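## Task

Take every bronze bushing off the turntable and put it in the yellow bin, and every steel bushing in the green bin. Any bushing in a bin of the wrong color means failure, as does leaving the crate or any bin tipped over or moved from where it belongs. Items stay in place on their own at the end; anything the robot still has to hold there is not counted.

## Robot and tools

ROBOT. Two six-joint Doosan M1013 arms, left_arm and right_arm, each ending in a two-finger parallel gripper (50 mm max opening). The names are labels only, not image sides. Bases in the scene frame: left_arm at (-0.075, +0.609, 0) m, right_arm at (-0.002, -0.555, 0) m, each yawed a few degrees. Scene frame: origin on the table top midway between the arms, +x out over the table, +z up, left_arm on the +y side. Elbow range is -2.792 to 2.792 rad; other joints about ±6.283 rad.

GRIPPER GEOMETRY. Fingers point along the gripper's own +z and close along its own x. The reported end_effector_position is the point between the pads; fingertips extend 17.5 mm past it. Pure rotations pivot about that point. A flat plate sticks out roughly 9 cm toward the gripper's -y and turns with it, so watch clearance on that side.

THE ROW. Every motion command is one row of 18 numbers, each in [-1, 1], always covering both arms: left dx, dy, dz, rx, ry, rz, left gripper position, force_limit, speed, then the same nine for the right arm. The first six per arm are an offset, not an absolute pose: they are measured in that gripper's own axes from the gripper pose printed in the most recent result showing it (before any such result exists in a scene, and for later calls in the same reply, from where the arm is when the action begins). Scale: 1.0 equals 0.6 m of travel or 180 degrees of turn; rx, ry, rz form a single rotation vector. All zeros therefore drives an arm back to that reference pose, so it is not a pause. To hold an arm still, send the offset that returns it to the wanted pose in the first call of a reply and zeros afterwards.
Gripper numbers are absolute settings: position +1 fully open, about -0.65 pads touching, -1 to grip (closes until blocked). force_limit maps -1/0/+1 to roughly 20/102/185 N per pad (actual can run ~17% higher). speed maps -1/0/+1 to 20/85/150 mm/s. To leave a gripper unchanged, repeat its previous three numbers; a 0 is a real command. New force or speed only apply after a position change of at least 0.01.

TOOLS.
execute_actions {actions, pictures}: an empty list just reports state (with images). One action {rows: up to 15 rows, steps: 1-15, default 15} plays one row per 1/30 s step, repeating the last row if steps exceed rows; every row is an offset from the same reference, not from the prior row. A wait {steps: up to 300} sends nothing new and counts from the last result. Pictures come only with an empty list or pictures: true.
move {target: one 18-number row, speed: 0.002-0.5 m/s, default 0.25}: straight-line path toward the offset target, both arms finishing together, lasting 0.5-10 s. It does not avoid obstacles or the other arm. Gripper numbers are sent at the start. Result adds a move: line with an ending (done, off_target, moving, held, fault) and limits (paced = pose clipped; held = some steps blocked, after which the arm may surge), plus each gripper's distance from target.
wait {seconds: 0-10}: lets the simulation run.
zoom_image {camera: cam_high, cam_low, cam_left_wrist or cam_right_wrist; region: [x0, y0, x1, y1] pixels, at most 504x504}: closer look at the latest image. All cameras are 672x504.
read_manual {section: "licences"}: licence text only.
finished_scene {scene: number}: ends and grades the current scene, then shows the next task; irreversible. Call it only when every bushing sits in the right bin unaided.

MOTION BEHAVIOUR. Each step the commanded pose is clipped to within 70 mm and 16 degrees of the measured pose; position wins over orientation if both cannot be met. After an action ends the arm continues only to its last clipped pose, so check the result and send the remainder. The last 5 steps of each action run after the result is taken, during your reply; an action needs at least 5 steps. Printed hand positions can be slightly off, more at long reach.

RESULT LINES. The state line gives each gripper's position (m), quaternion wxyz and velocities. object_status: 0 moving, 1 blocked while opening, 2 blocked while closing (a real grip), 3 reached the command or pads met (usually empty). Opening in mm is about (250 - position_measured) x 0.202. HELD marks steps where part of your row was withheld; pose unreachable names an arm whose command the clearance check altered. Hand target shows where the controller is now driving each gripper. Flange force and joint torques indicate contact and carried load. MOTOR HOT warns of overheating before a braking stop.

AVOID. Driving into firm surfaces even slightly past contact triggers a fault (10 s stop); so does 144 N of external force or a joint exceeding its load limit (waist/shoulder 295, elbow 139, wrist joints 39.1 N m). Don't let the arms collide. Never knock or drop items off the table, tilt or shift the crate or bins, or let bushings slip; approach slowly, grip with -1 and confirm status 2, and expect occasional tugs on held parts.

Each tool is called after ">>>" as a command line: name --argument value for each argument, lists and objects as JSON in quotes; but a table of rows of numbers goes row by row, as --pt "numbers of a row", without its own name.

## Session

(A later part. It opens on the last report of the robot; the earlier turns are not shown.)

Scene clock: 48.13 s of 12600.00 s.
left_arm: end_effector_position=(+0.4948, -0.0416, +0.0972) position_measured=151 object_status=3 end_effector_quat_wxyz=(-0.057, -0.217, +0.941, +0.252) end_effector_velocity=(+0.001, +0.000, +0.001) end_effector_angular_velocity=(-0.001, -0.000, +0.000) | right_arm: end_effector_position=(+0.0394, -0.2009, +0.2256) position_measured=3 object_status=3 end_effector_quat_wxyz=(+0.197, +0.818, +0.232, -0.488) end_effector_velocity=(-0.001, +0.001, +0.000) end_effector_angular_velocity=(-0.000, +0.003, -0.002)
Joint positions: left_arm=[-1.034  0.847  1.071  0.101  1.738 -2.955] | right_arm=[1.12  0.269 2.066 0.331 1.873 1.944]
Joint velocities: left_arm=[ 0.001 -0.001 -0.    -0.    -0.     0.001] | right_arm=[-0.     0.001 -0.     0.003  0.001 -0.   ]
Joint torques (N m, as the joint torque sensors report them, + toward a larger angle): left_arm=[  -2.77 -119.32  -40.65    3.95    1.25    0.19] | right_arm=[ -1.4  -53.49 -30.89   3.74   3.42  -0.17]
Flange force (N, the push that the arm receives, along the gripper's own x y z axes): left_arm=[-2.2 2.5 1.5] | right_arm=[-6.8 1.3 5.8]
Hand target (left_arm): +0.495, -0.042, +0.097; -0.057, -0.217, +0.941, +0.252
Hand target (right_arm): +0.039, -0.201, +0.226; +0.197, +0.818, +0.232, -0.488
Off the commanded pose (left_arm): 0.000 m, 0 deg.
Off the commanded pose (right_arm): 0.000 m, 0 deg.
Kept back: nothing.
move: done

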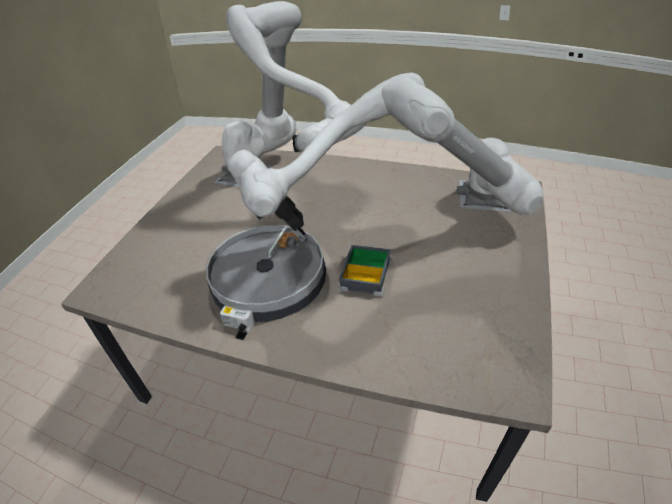

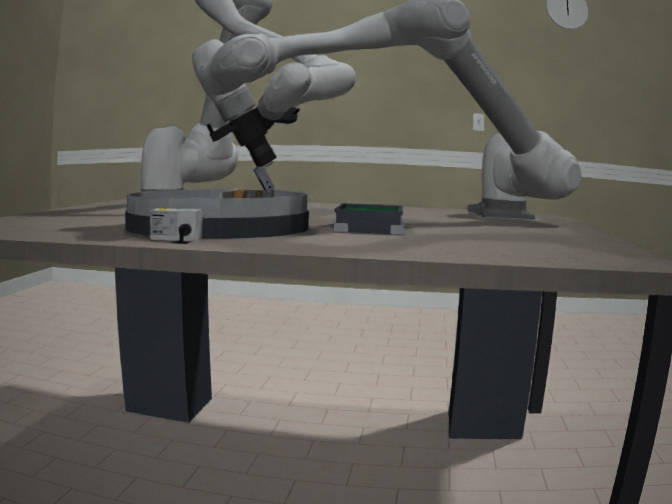

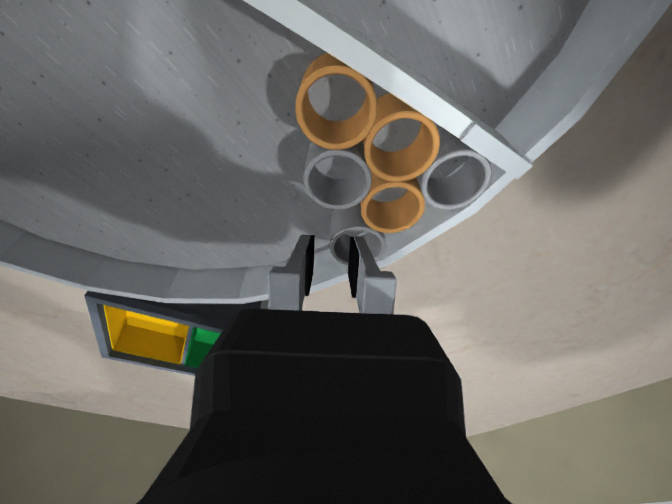

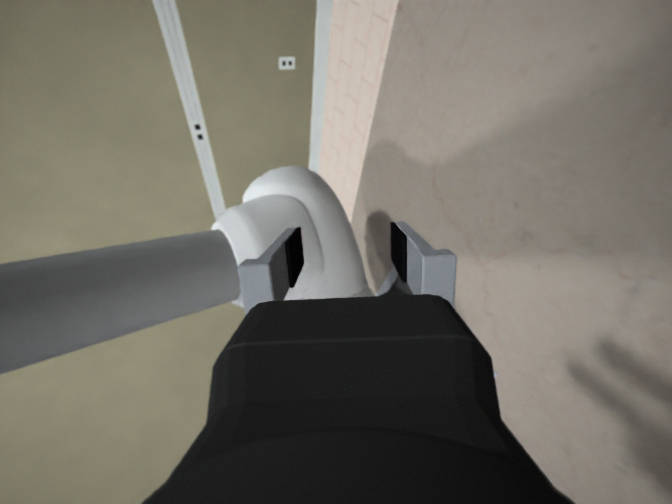

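>>> move --target '[0, -0.0001, 0.00283, 0.0833, 0, 0, 0.01, -0.5, 0, 0, 0, 0, 0, 0, 0, 1, 0, 0]' --speed 0.15

>>> zoom_image --camera "cam_left_wrist" --region '[300, 190, 420, 290]'

>>> zoom_image --camera "cam_low" --region '[200, 120, 320, 210]'

Scene clock: 52.27 s of 12600.00 s.
left_arm: end_effector_position=(+0.4944, -0.0409, +0.0957) position_measured=151 object_status=3 end_effector_quat_wxyz=(-0.029, -0.222, +0.966, +0.127) end_effector_velocity=(+0.001, +0.000, +0.001) end_effector_angular_velocity=(-0.003, -0.002, +0.001) | right_arm: end_effector_position=(+0.0394, -0.2009, +0.2256) position_measured=3 object_status=3 end_effector_quat_wxyz=(+0.197, +0.818, +0.232, -0.488) end_effector_velocity=(-0.001, +0.000, +0.001) end_effector_angular_velocity=(+0.002, +0.001, -0.001)
Joint positions: left_arm=[-1.017  0.711  1.276  0.057  1.41  -2.945] | right_arm=[1.12  0.269 2.066 0.331 1.873 1.944]
Joint velocities: left_arm=[ 0.001 -0.002  0.001 -0.    -0.003 -0.   ] | right_arm=[ 0.    -0.002 -0.     0.003 -0.    -0.   ]
Joint torques (N m, as the joint torque sensors report them, + toward a larger angle): left_arm=[  -1.84 -109.14  -40.83    3.83    0.44    0.25] | right_arm=[ -1.65 -53.16 -30.76   3.59   3.35  -0.04]
Flange force (N, the push that the arm receives, along the gripper's own x y z axes): left_arm=[-1.0 2.4 1.7] | right_arm=[-8.4 1.1 6.0]
Hand target (left_arm): +0.494, -0.041, +0.096; -0.029, -0.222, +0.966, +0.127
Hand target (right_arm): +0.039, -0.201, +0.226; +0.197, +0.818, +0.232, -0.488
Off the commanded pose (left_arm): 0.000 m, 0 deg.
Off the commanded pose (right_arm): 0.000 m, 0 deg.
Kept back: nothing.
move: done

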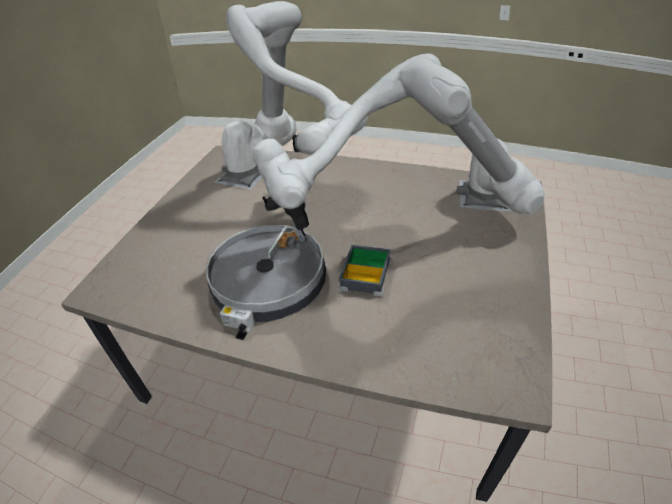

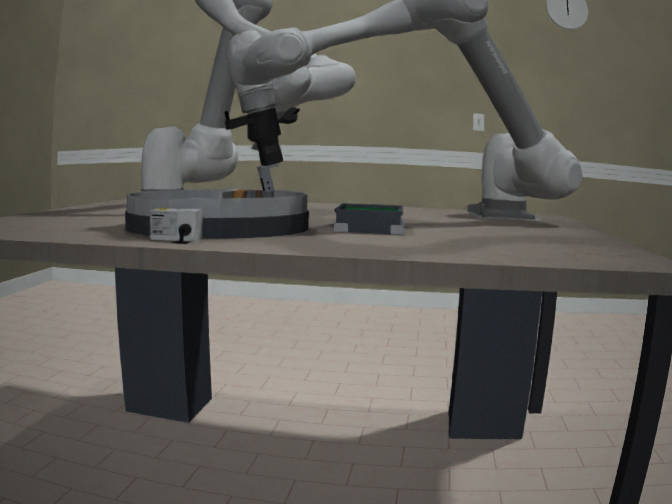

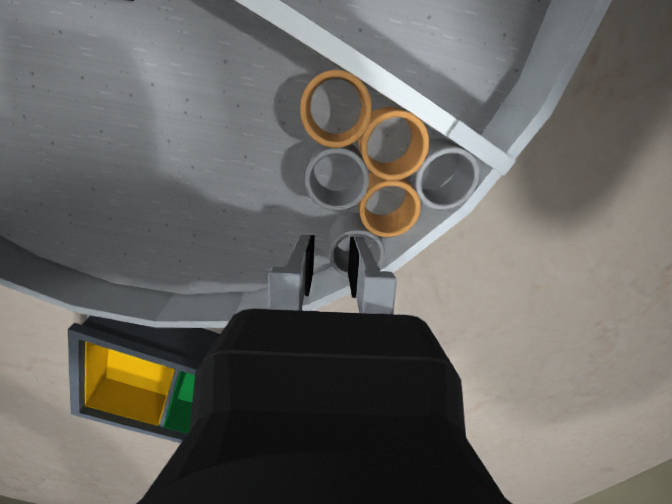

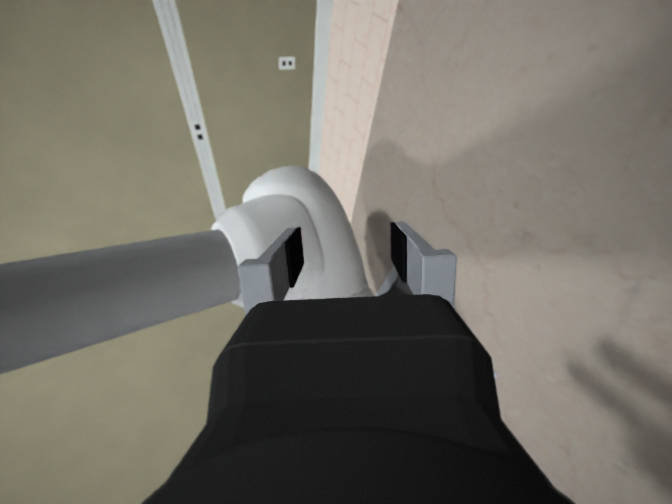

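Region (300, 190, 420, 290) of cam_left_wrist's 672x504 image, scaled by 4.200, with more detail than that image has.

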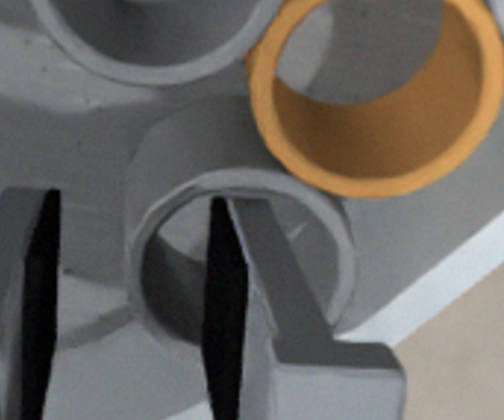

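Region (200, 120, 320, 210) of cam_low's 672x504 image, scaled by 4.200, with more detail than that image has; it fills the top 378 rows of this view, and the rest is white.

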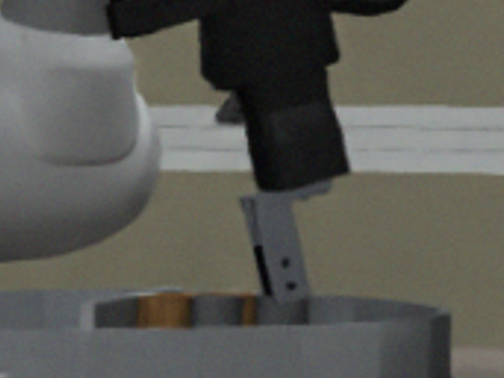

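>>> move --target '[0, -0.0015, -0.00213, 0, 0, 0, 0.01, -0.5, 0, 0, 0, 0, 0, 0, 0, 1, 0, 0]' --speed 0.05

>>> move --target '[0, 0.00565, 0.00531, 0.0833, 0, 0, 0.01, -0.5, 0, 0, 0, 0, 0, 0, 0, 1, 0, 0]' --speed 0.1

>>> zoom_image --camera "cam_left_wrist" --region '[300, 190, 420, 290]'

>>> zoom_image --camera "cam_low" --region '[200, 120, 320, 210]'

Scene clock: 53.97 s of 12600.00 s.
left_arm: end_effector_position=(+0.4949, -0.0419, +0.0967) position_measured=151 object_status=3 end_effector_quat_wxyz=(-0.029, -0.222, +0.966, +0.127) end_effector_velocity=(+0.000, -0.000, +0.001) end_effector_angular_velocity=(-0.001, -0.001, -0.000) | right_arm: end_effector_position=(+0.0394, -0.2009, +0.2256) position_measured=3 object_status=3 end_effector_quat_wxyz=(+0.197, +0.818, +0.232, -0.488) end_effector_velocity=(-0.000, +0.000, -0.000) end_effector_angular_velocity=(+0.001, +0.001, -0.001)
Joint positions: left_arm=[-1.018  0.713  1.272  0.057  1.413 -2.945] | right_arm=[1.12  0.269 2.066 0.331 1.873 1.944]
Joint velocities: left_arm=[ 0.     0.    -0.001  0.     0.     0.   ] | right_arm=[ 0.     0.    -0.     0.001 -0.     0.   ]
Joint torques (N m, as the joint torque sensors report them, + toward a larger angle): left_arm=[  -2.7  -108.9   -39.93    3.93    0.78    0.36] | right_arm=[ -1.28 -53.13 -30.79   3.7    3.3   -0.05]
Flange force (N, the push that the arm receives, along the gripper's own x y z axes): left_arm=[-2.7 1.9 0.6] | right_arm=[-7.3 1.8 5.5]
Hand target (left_arm): +0.495, -0.042, +0.097; -0.029, -0.222, +0.966, +0.127
Hand target (right_arm): +0.039, -0.201, +0.226; +0.197, +0.818, +0.232, -0.488
Off the commanded pose (left_arm): 0.000 m, 0 deg.
Off the commanded pose (right_arm): 0.000 m, 0 deg.
Kept back: nothing.
move: done

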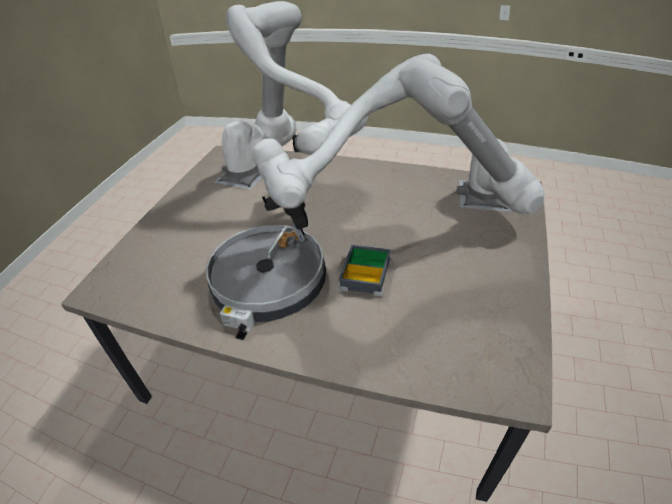

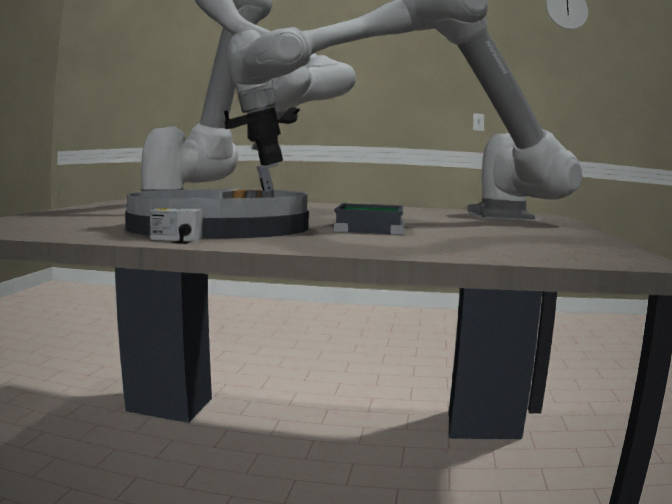

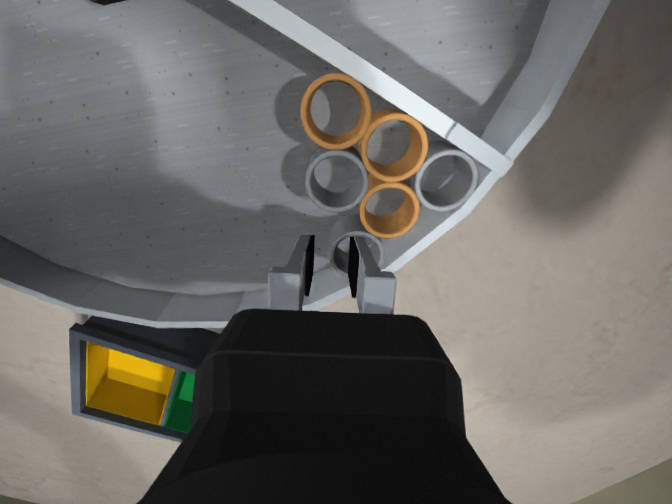

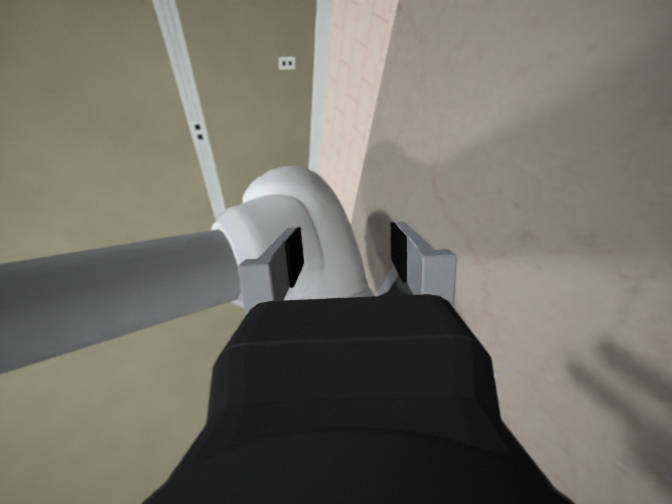

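Scene clock: 55.57 s of 12600.00 s.
left_arm: end_effector_position=(+0.4931, -0.0383, +0.0944) position_measured=151 object_status=3 end_effector_quat_wxyz=(+0.000, -0.224, +0.975, +0.000) end_effector_velocity=(-0.000, -0.001, +0.000) end_effector_angular_velocity=(-0.002, -0.001, -0.000) | right_arm: end_effector_position=(+0.0394, -0.2009, +0.2256) position_measured=3 object_status=3 end_effector_quat_wxyz=(+0.197, +0.818, +0.232, -0.488) end_effector_velocity=(+0.001, -0.001, -0.000) end_effector_angular_velocity=(-0.001, -0.003, +0.002)
Joint positions: left_arm=[-0.996  0.592  1.48   0.001  1.07  -2.908] | right_arm=[1.12  0.269 2.066 0.331 1.873 1.944]
Joint velocities: left_arm=[-0.    -0.     0.    -0.001 -0.002  0.   ] | right_arm=[-0.    -0.    -0.    -0.004 -0.001 -0.   ]
Joint torques (N m, as the joint torque sensors report them, + toward a larger angle): left_arm=[ -3.03 -96.34 -40.03   3.68  -0.44   0.26] | right_arm=[ -0.07 -53.93 -30.4    3.64   3.4    0.08]
Flange force (N, the push that the arm receives, along the gripper's own x y z axes): left_arm=[-1.3 5.0 -0.1] | right_arm=[-5.9 3.1 4.1]
Hand target (left_arm): +0.493, -0.038, +0.094; +0.000, -0.224, +0.975, +0.000
Hand target (right_arm): +0.039, -0.201, +0.226; +0.197, +0.818, +0.232, -0.488
Off the commanded pose (left_arm): 0.000 m, 0 deg.
Off the commanded pose (right_arm): 0.000 m, 0 deg.
Kept back: nothing.
move: done

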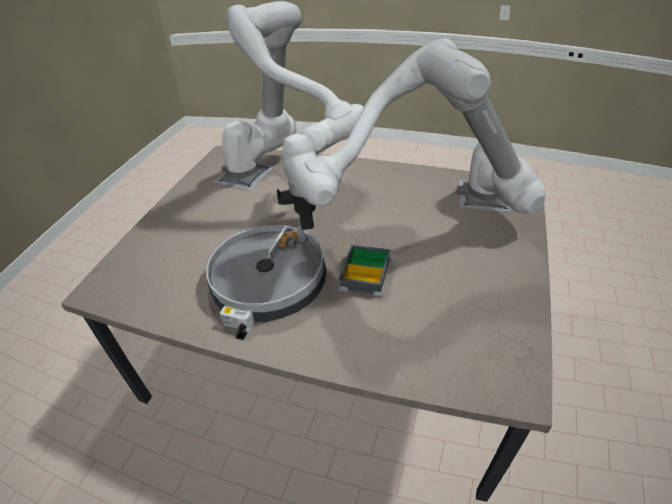

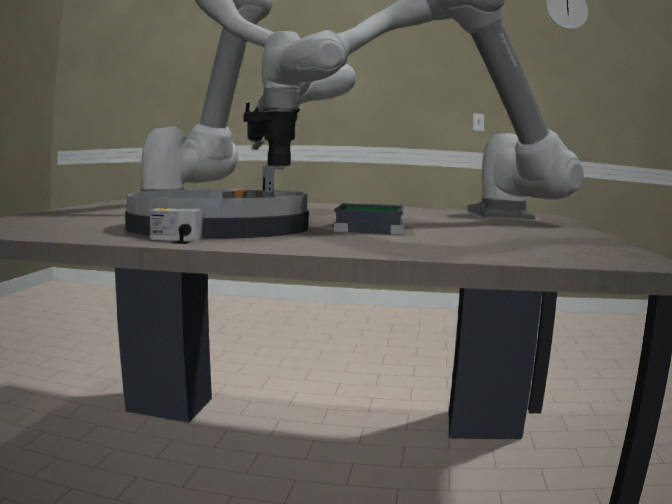

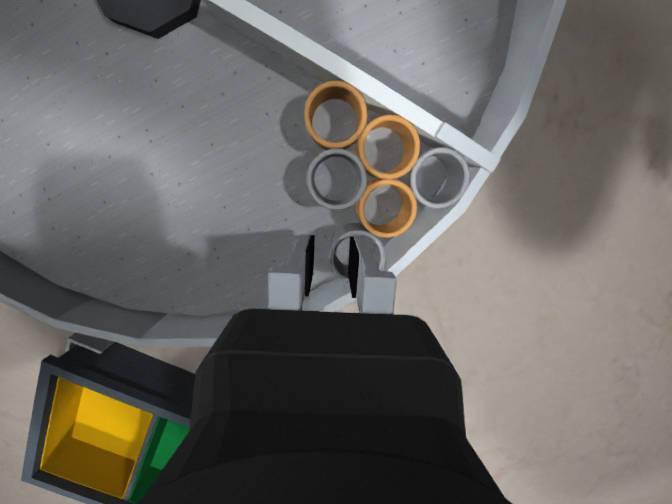

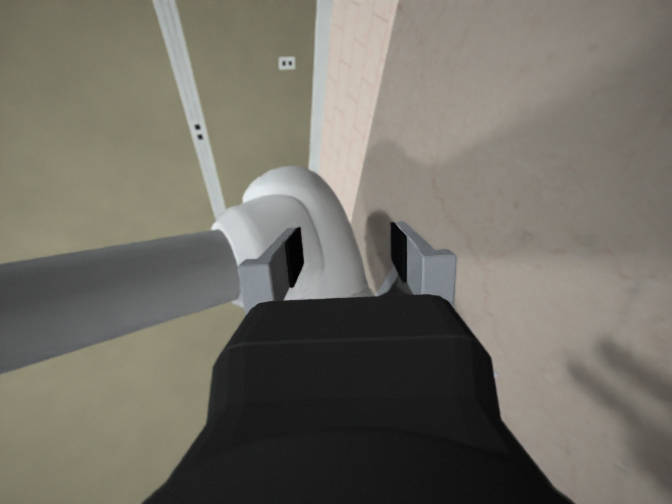

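Region (300, 190, 420, 290) of cam_left_wrist's 672x504 image, scaled by 4.200, with more detail than that image has.

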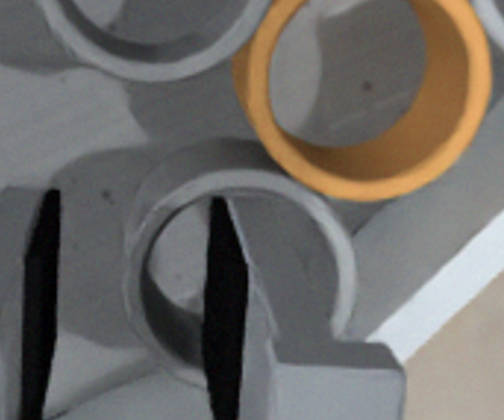

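Region (200, 120, 320, 210) of cam_low's 672x504 image, scaled by 4.200, with more detail than that image has; it fills the top 378 rows of this view, and the rest is white.

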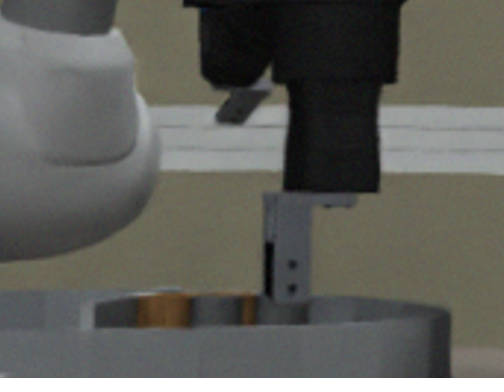

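>>> move --target '[0, 0, 0.007, 0, 0, 0, 0.01, -0.5, 0, 0, 0, 0, 0, 0, 0, 1, 0, 0]' --speed 0.02

>>> zoom_image --camera "cam_left_wrist" --region '[300, 190, 420, 290]'

Scene clock: 56.50 s of 12600.00 s.
left_arm: end_effector_position=(+0.4931, -0.0383, +0.0903) position_measured=151 object_status=3 end_effector_quat_wxyz=(+0.000, -0.224, +0.975, +0.000) end_effector_velocity=(+0.001, +0.001, -0.001) end_effector_angular_velocity=(+0.001, +0.001, +0.002) | right_arm: end_effector_position=(+0.0394, -0.2009, +0.2256) position_measured=3 object_status=3 end_effector_quat_wxyz=(+0.197, +0.818, +0.232, -0.488) end_effector_velocity=(-0.000, +0.000, +0.000) end_effector_angular_velocity=(+0.002, -0.001, -0.000)
Joint positions: left_arm=[-0.996  0.595  1.483  0.001  1.063 -2.908] | right_arm=[1.12  0.269 2.066 0.331 1.873 1.944]
Joint velocities: left_arm=[ 0.001  0.001 -0.    -0.    -0.    -0.001] | right_arm=[ 0.    -0.001 -0.    -0.    -0.001  0.   ]
Joint torques (N m, as the joint torque sensors report them, + toward a larger angle): left_arm=[ -3.67 -98.27 -39.55   3.65  -0.3    0.18] | right_arm=[ -0.46 -53.74 -30.23   3.65   3.44  -0.11]
Flange force (N, the push that the arm receives, along the gripper's own x y z axes): left_arm=[-4.4 2.7 1.6] | right_arm=[-6.2 2.1 4.0]
Hand target (left_arm): +0.493, -0.038, +0.090; +0.000, -0.224, +0.975, +0.000
Hand target (right_arm): +0.039, -0.201, +0.226; +0.197, +0.818, +0.232, -0.488
Off the commanded pose (left_arm): 0.000 m, 0 deg.
Off the commanded pose (right_arm): 0.000 m, 0 deg.
Kept back: nothing.
move: done

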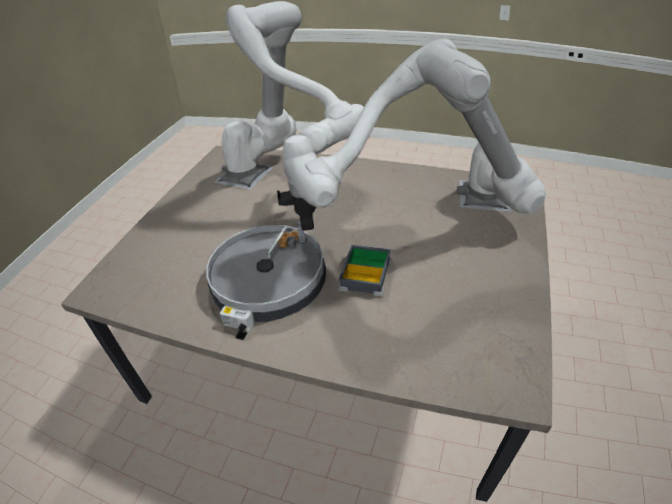

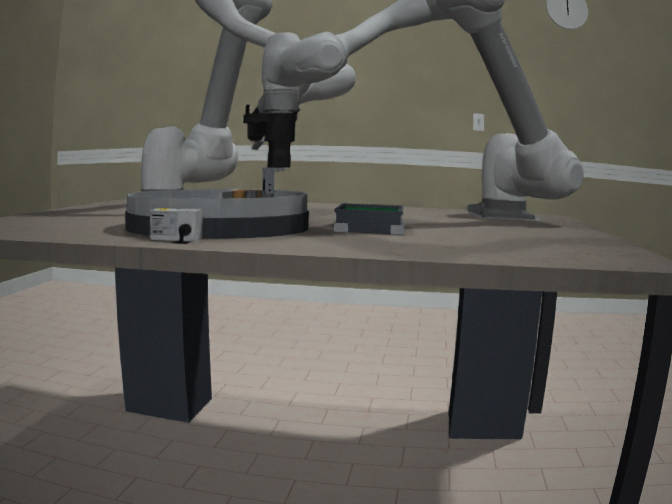

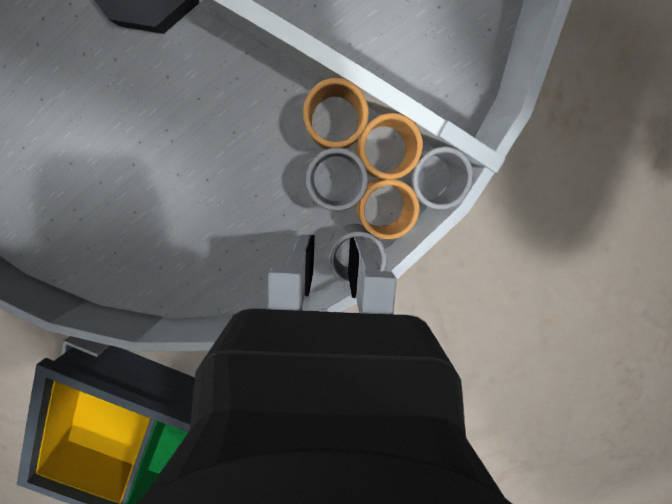

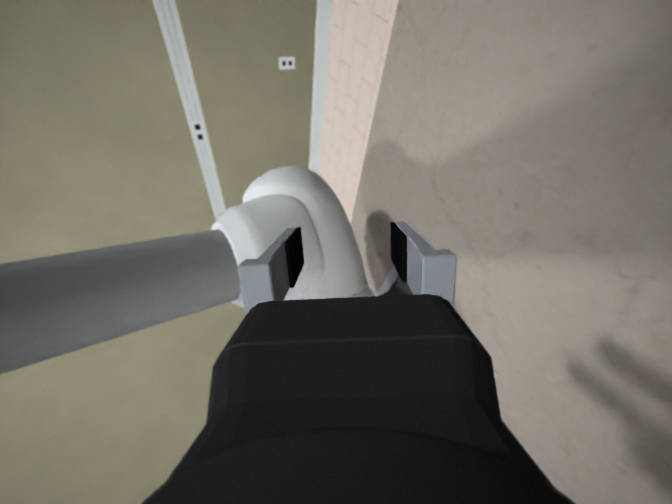

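Region (300, 190, 420, 290) of cam_left_wrist's 672x504 image, scaled by 4.200, with more detail than that image has.

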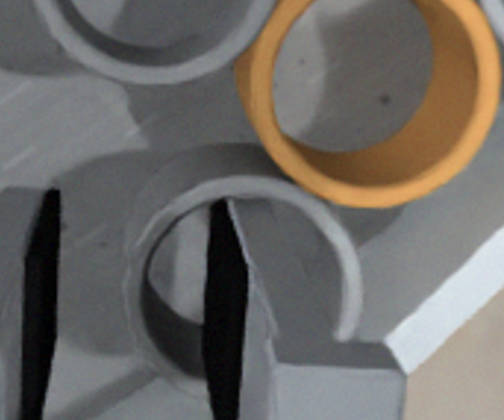

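>>> move --target '[0, 0, 0.015, 0, 0, 0, 0.01, -0.5, 0, 0, 0, 0, 0, 0, 0, 1, 0, 0]' --speed 0.03

>>> move --target '[0, 0, 0, 0, 0, 0, -1, -0.3, -0.5, 0, 0, 0, 0, 0, 0, 1, 0, 0]' --speed 0.03

>>> zoom_image --camera "cam_left_wrist" --region '[260, 130, 460, 310]'

Scene clock: 57.50 s of 12600.00 s.
left_arm: end_effector_position=(+0.4932, -0.0383, +0.0813) position_measured=151 object_status=3 end_effector_quat_wxyz=(+0.000, -0.224, +0.975, +0.000) end_effector_velocity=(-0.000, -0.001, +0.000) end_effector_angular_velocity=(-0.001, -0.001, +0.000) | right_arm: end_effector_position=(+0.0394, -0.2009, +0.2256) position_measured=3 object_status=3 end_effector_quat_wxyz=(+0.197, +0.818, +0.232, -0.488) end_effector_velocity=(-0.000, +0.000, -0.000) end_effector_angular_velocity=(-0.002, +0.002, -0.001)
Joint positions: left_arm=[-0.996  0.603  1.489  0.001  1.05  -2.908] | right_arm=[1.12  0.269 2.066 0.331 1.873 1.944]
Joint velocities: left_arm=[-0.001  0.    -0.001  0.    -0.    -0.001] | right_arm=[-0.     0.001 -0.     0.001  0.001  0.   ]
Joint torques (N m, as the joint torque sensors report them, + toward a larger angle): left_arm=[ -2.06 -99.57 -38.88   3.23  -0.17   0.21] | right_arm=[ -0.79 -53.52 -30.02   3.78   3.46  -0.04]
Flange force (N, the push that the arm receives, along the gripper's own x y z axes): left_arm=[-1.8 -0.3 2.0] | right_arm=[-6.3 1.8 3.9]
Hand target (left_arm): +0.493, -0.038, +0.081; +0.000, -0.224, +0.975, +0.000
Hand target (right_arm): +0.039, -0.201, +0.226; +0.197, +0.818, +0.232, -0.488
Off the commanded pose (left_arm): 0.000 m, 0 deg.
Off the commanded pose (right_arm): 0.000 m, 0 deg.
Kept back: nothing.
move: done

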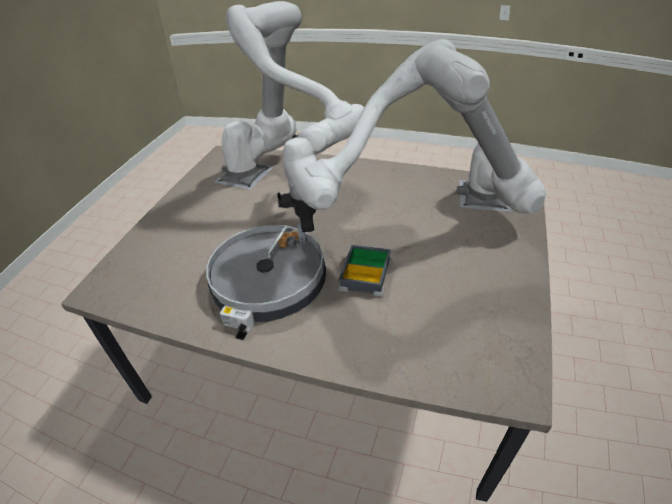

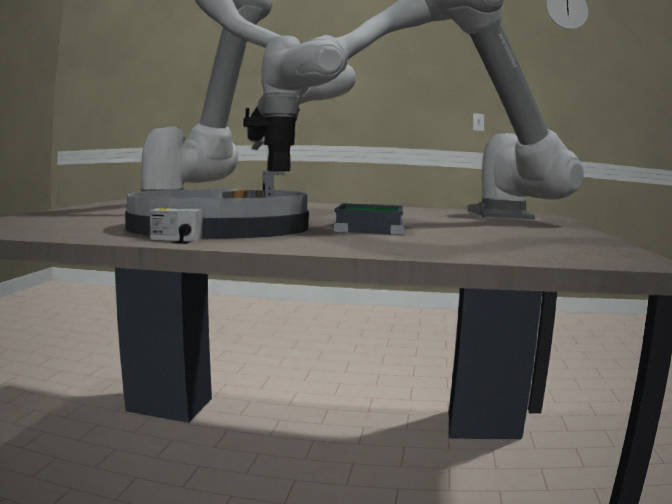

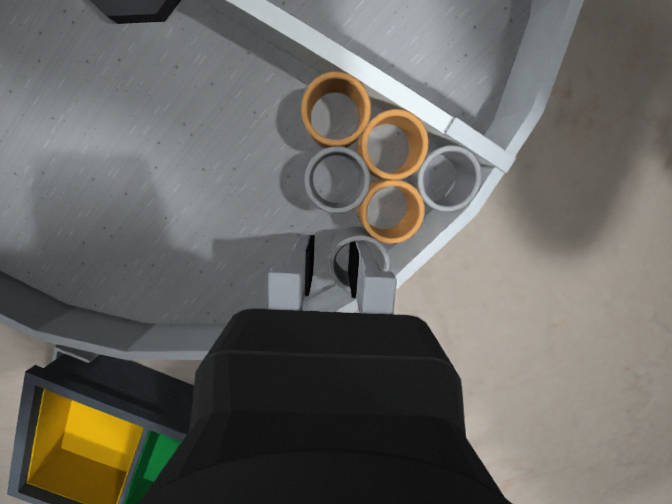

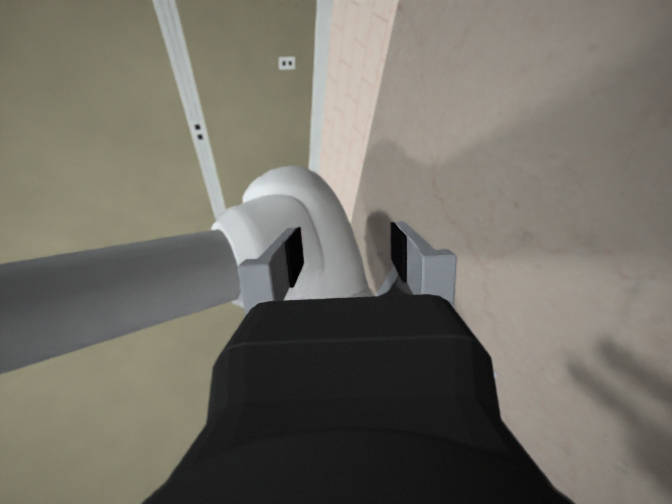

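Scene clock: 58.00 s of 12600.00 s.
left_arm: end_effector_position=(+0.4932, -0.0383, +0.0813) position_measured=214 object_status=2 end_effector_quat_wxyz=(+0.000, -0.224, +0.975, +0.000) end_effector_velocity=(-0.001, +0.000, -0.000) end_effector_angular_velocity=(+0.000, +0.001, -0.001) | right_arm: end_effector_position=(+0.0394, -0.2009, +0.2256) position_measured=3 object_status=3 end_effector_quat_wxyz=(+0.197, +0.818, +0.232, -0.488) end_effector_velocity=(+0.000, -0.000, +0.001) end_effector_angular_velocity=(+0.003, -0.003, +0.000)
Joint positions: left_arm=[-0.996  0.603  1.489  0.001  1.05  -2.908] | right_arm=[1.12  0.269 2.066 0.331 1.873 1.944]
Joint velocities: left_arm=[-0.    -0.     0.001 -0.     0.     0.   ] | right_arm=[-0.    -0.003  0.    -0.001 -0.    -0.   ]
Joint torques (N m, as the joint torque sensors report them, + toward a larger angle): left_arm=[ -2.49 -98.81 -39.01   3.46  -0.22   0.43] | right_arm=[ -0.71 -54.69 -30.52   3.5    3.29   0.1 ]
Flange force (N, the push that the arm receives, along the gripper's own x y z axes): left_arm=[-2.0 1.7 1.0] | right_arm=[-5.9 1.6 4.2]
Hand target (left_arm): +0.493, -0.038, +0.081; +0.000, -0.224, +0.975, +0.000
Hand target (right_arm): +0.039, -0.201, +0.226; +0.197, +0.818, +0.232, -0.488
Off the commanded pose (left_arm): 0.000 m, 0 deg.
Off the commanded pose (right_arm): 0.000 m, 0 deg.
Kept back: nothing.
move: done

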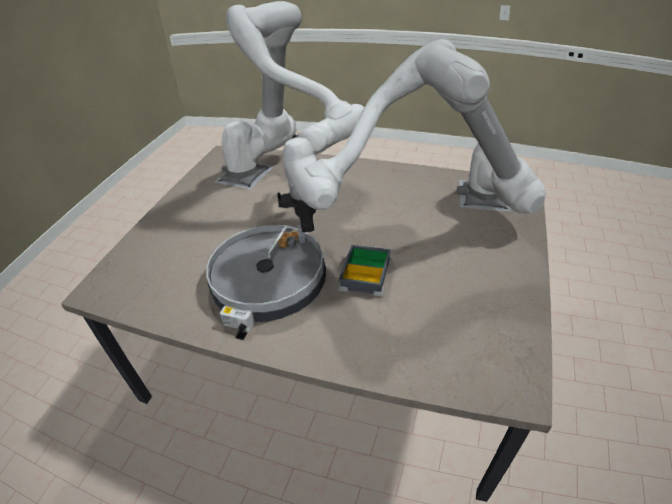

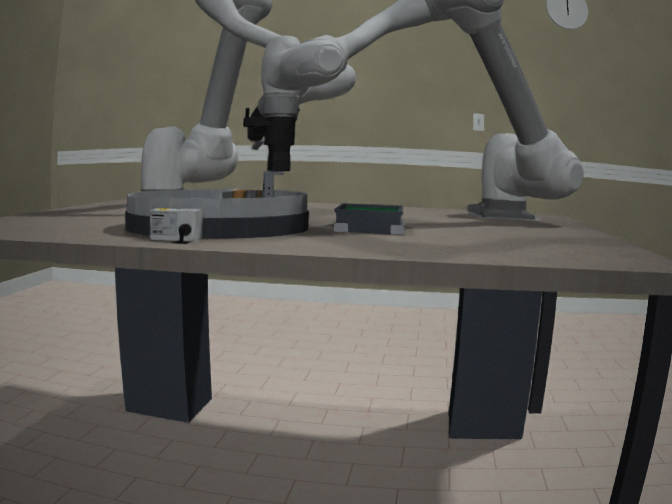

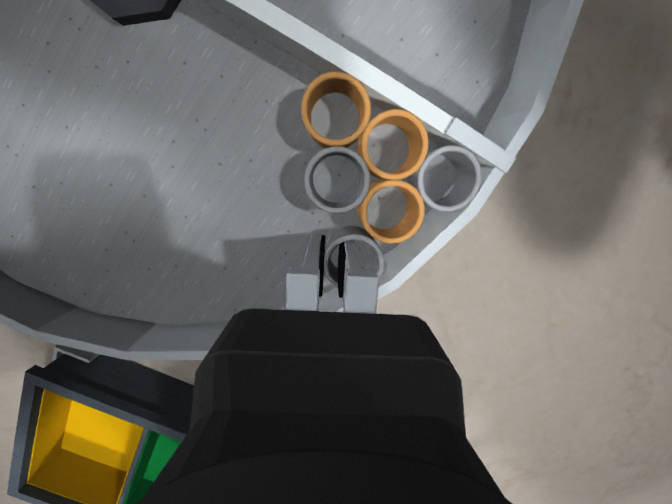

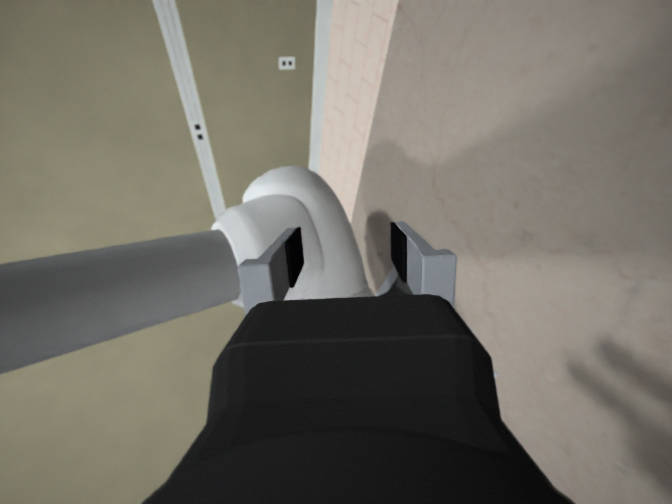

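Region (260, 130, 460, 310) of cam_left_wrist's 672x504 image, scaled by 2.520, with more detail than that image has; it fills the top 454 rows of this view, and the rest is white.

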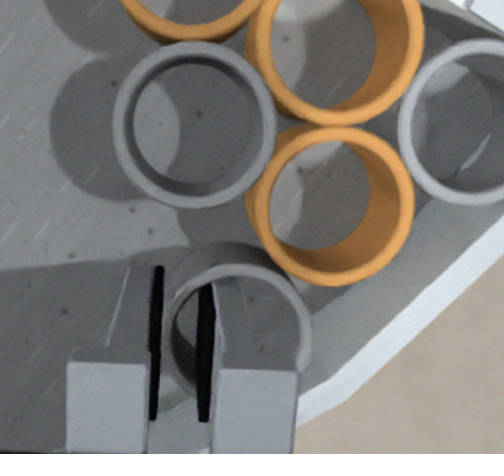

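>>> move --target '[0, 0, -0.0833, 0, 0, 0, -1, -0.3, -0.5, 0, 0, 0, 0, 0, 0, 1, 0, 0]' --speed 0.15

>>> move --target '[-0.2138, 0.3378, -0.0478, 0, 0, 0, -1, -0.3, -0.5, 0, 0, 0, 0, 0, 0, 1, 0, 0]' --speed 0.3

Scene clock: 59.93 s of 12600.00 s.
left_arm: end_effector_position=(+0.4931, -0.0383, +0.1312) position_measured=214 object_status=2 end_effector_quat_wxyz=(+0.000, -0.224, +0.975, +0.000) end_effector_velocity=(-0.000, -0.000, +0.001) end_effector_angular_velocity=(-0.000, -0.000, -0.000) | right_arm: end_effector_position=(+0.0394, -0.2009, +0.2256) position_measured=3 object_status=3 end_effector_quat_wxyz=(+0.197, +0.818, +0.232, -0.488) end_effector_velocity=(-0.000, +0.000, -0.000) end_effector_angular_velocity=(-0.000, +0.001, +0.000)
Joint positions: left_arm=[-0.996  0.565  1.451  0.001  1.125 -2.908] | right_arm=[1.12  0.269 2.066 0.331 1.873 1.944]
Joint velocities: left_arm=[-0.    -0.001 -0.     0.     0.    -0.001] | right_arm=[ 0.  0. -0.  0.  0. -0.]
Joint torques (N m, as the joint torque sensors report them, + toward a larger angle): left_arm=[ -3.76 -97.42 -40.76   3.56  -0.33   0.15] | right_arm=[ -1.14 -54.21 -30.14   3.8    3.44   0.02]
Flange force (N, the push that the arm receives, along the gripper's own x y z axes): left_arm=[-3.9 1.9 1.5] | right_arm=[-5.5 1.0 3.9]
Hand target (left_arm): +0.493, -0.038, +0.131; +0.000, -0.224, +0.975, +0.000
Hand target (right_arm): +0.039, -0.201, +0.226; +0.197, +0.818, +0.232, -0.488
Off the commanded pose (left_arm): 0.000 m, 0 deg.
Off the commanded pose (right_arm): 0.000 m, 0 deg.
Kept back: nothing.
move: done

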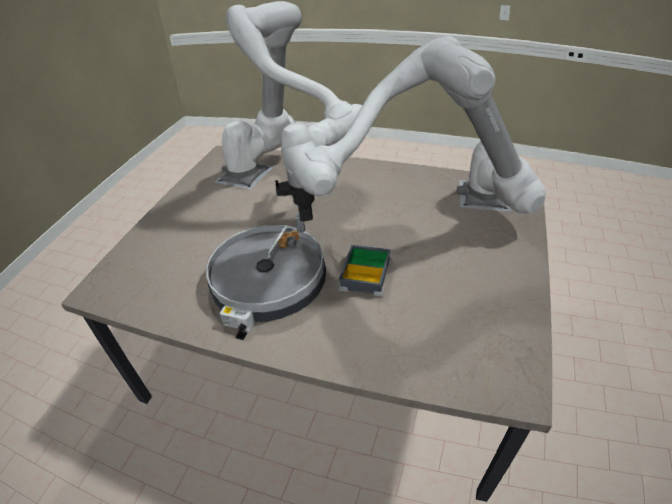

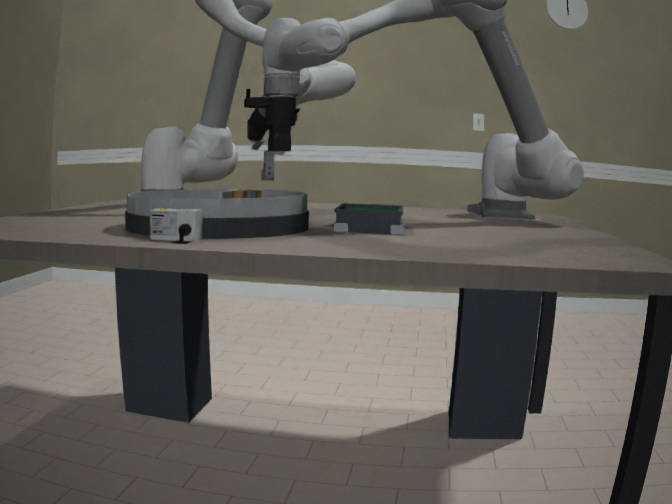

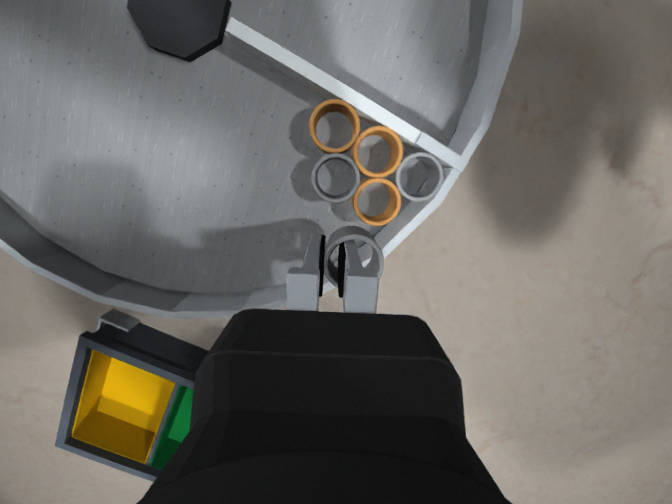

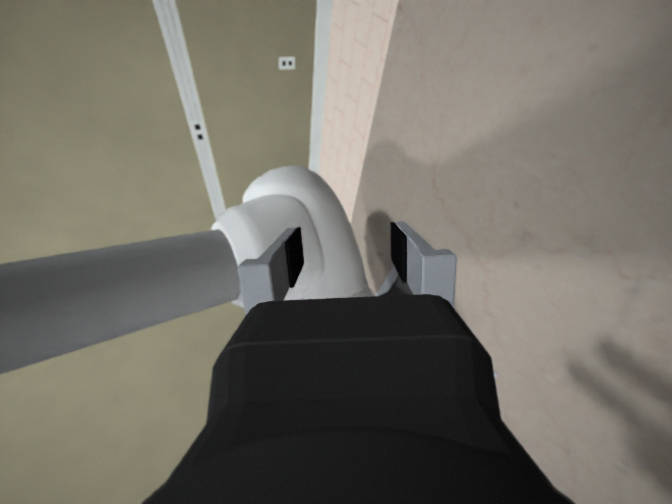

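Scene clock: 61.17 s of 12600.00 s.
left_arm: end_effector_position=(+0.5201, +0.2001, +0.1599) position_measured=214 object_status=2 end_effector_quat_wxyz=(+0.000, -0.224, +0.975, +0.000) end_effector_velocity=(+0.001, +0.001, +0.000) end_effector_angular_velocity=(-0.001, +0.000, +0.003) | right_arm: end_effector_position=(+0.0394, -0.2009, +0.2256) position_measured=3 object_status=3 end_effector_quat_wxyz=(+0.197, +0.818, +0.232, -0.488) end_effector_velocity=(-0.000, +0.000, -0.000) end_effector_angular_velocity=(-0.002, +0.001, +0.000)
Joint positions: left_arm=[-0.747  0.347  1.731  0.001  1.063 -2.658] | right_arm=[1.12  0.269 2.066 0.331 1.873 1.944]
Joint velocities: left_arm=[ 0.002 -0.     0.    -0.001 -0.    -0.001] | right_arm=[ 0.     0.001 -0.     0.     0.001 -0.   ]
Joint torques (N m, as the joint torque sensors report them, + toward a larger angle): left_arm=[ -2.42 -73.38 -38.55   3.66  -0.04   0.15] | right_arm=[ -0.95 -53.66 -30.62   3.66   3.48   0.05]
Flange force (N, the push that the arm receives, along the gripper's own x y z axes): left_arm=[-2.1 3.0 -0.2] | right_arm=[-5.6 1.7 5.1]
Hand target (left_arm): +0.520, +0.200, +0.160; +0.001, -0.224, +0.975, +0.000
Hand target (right_arm): +0.039, -0.201, +0.226; +0.197, +0.818, +0.232, -0.488
Off the commanded pose (left_arm): 0.000 m, 0 deg.
Off the commanded pose (right_arm): 0.000 m, 0 deg.
Kept back: nothing.
move: done

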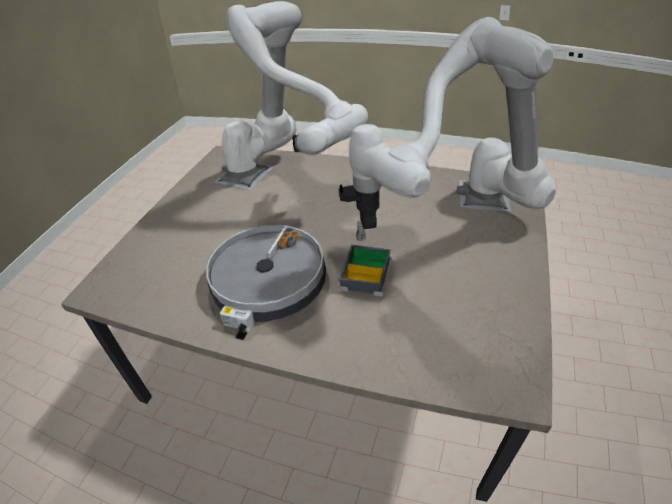

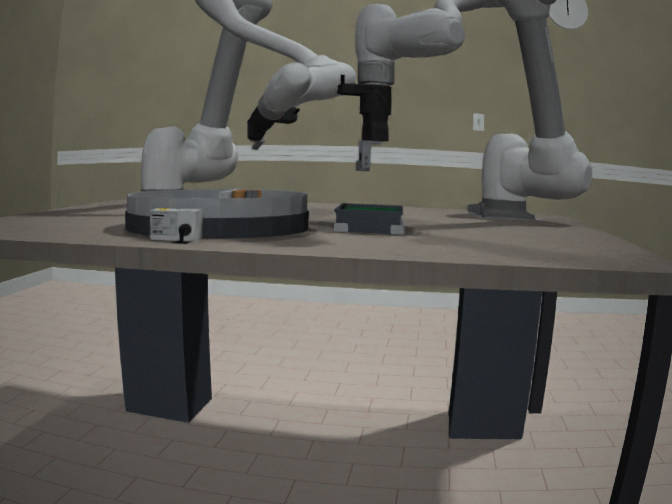

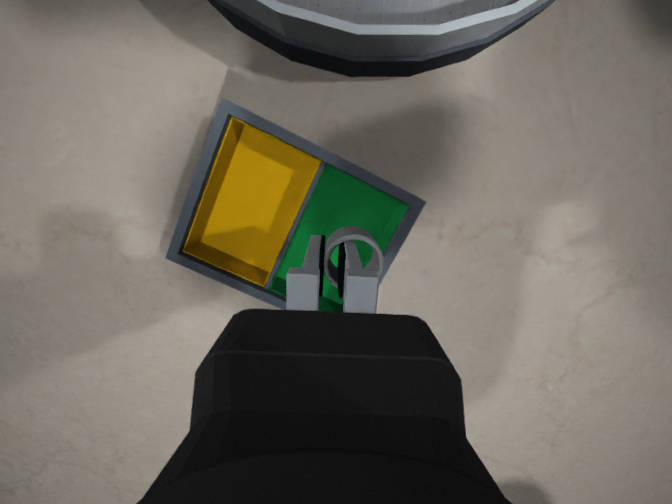

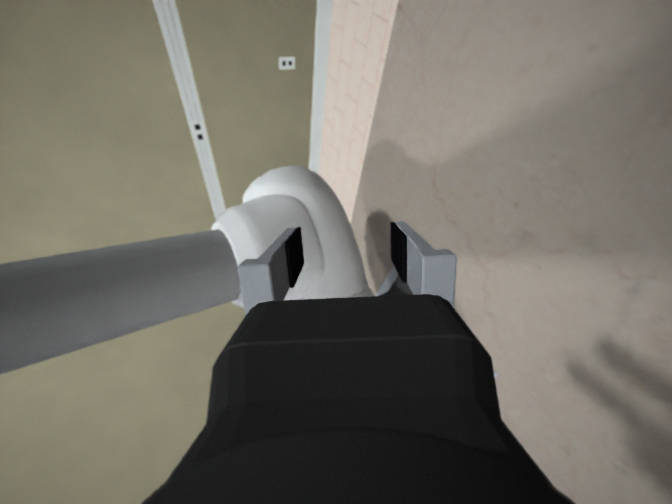

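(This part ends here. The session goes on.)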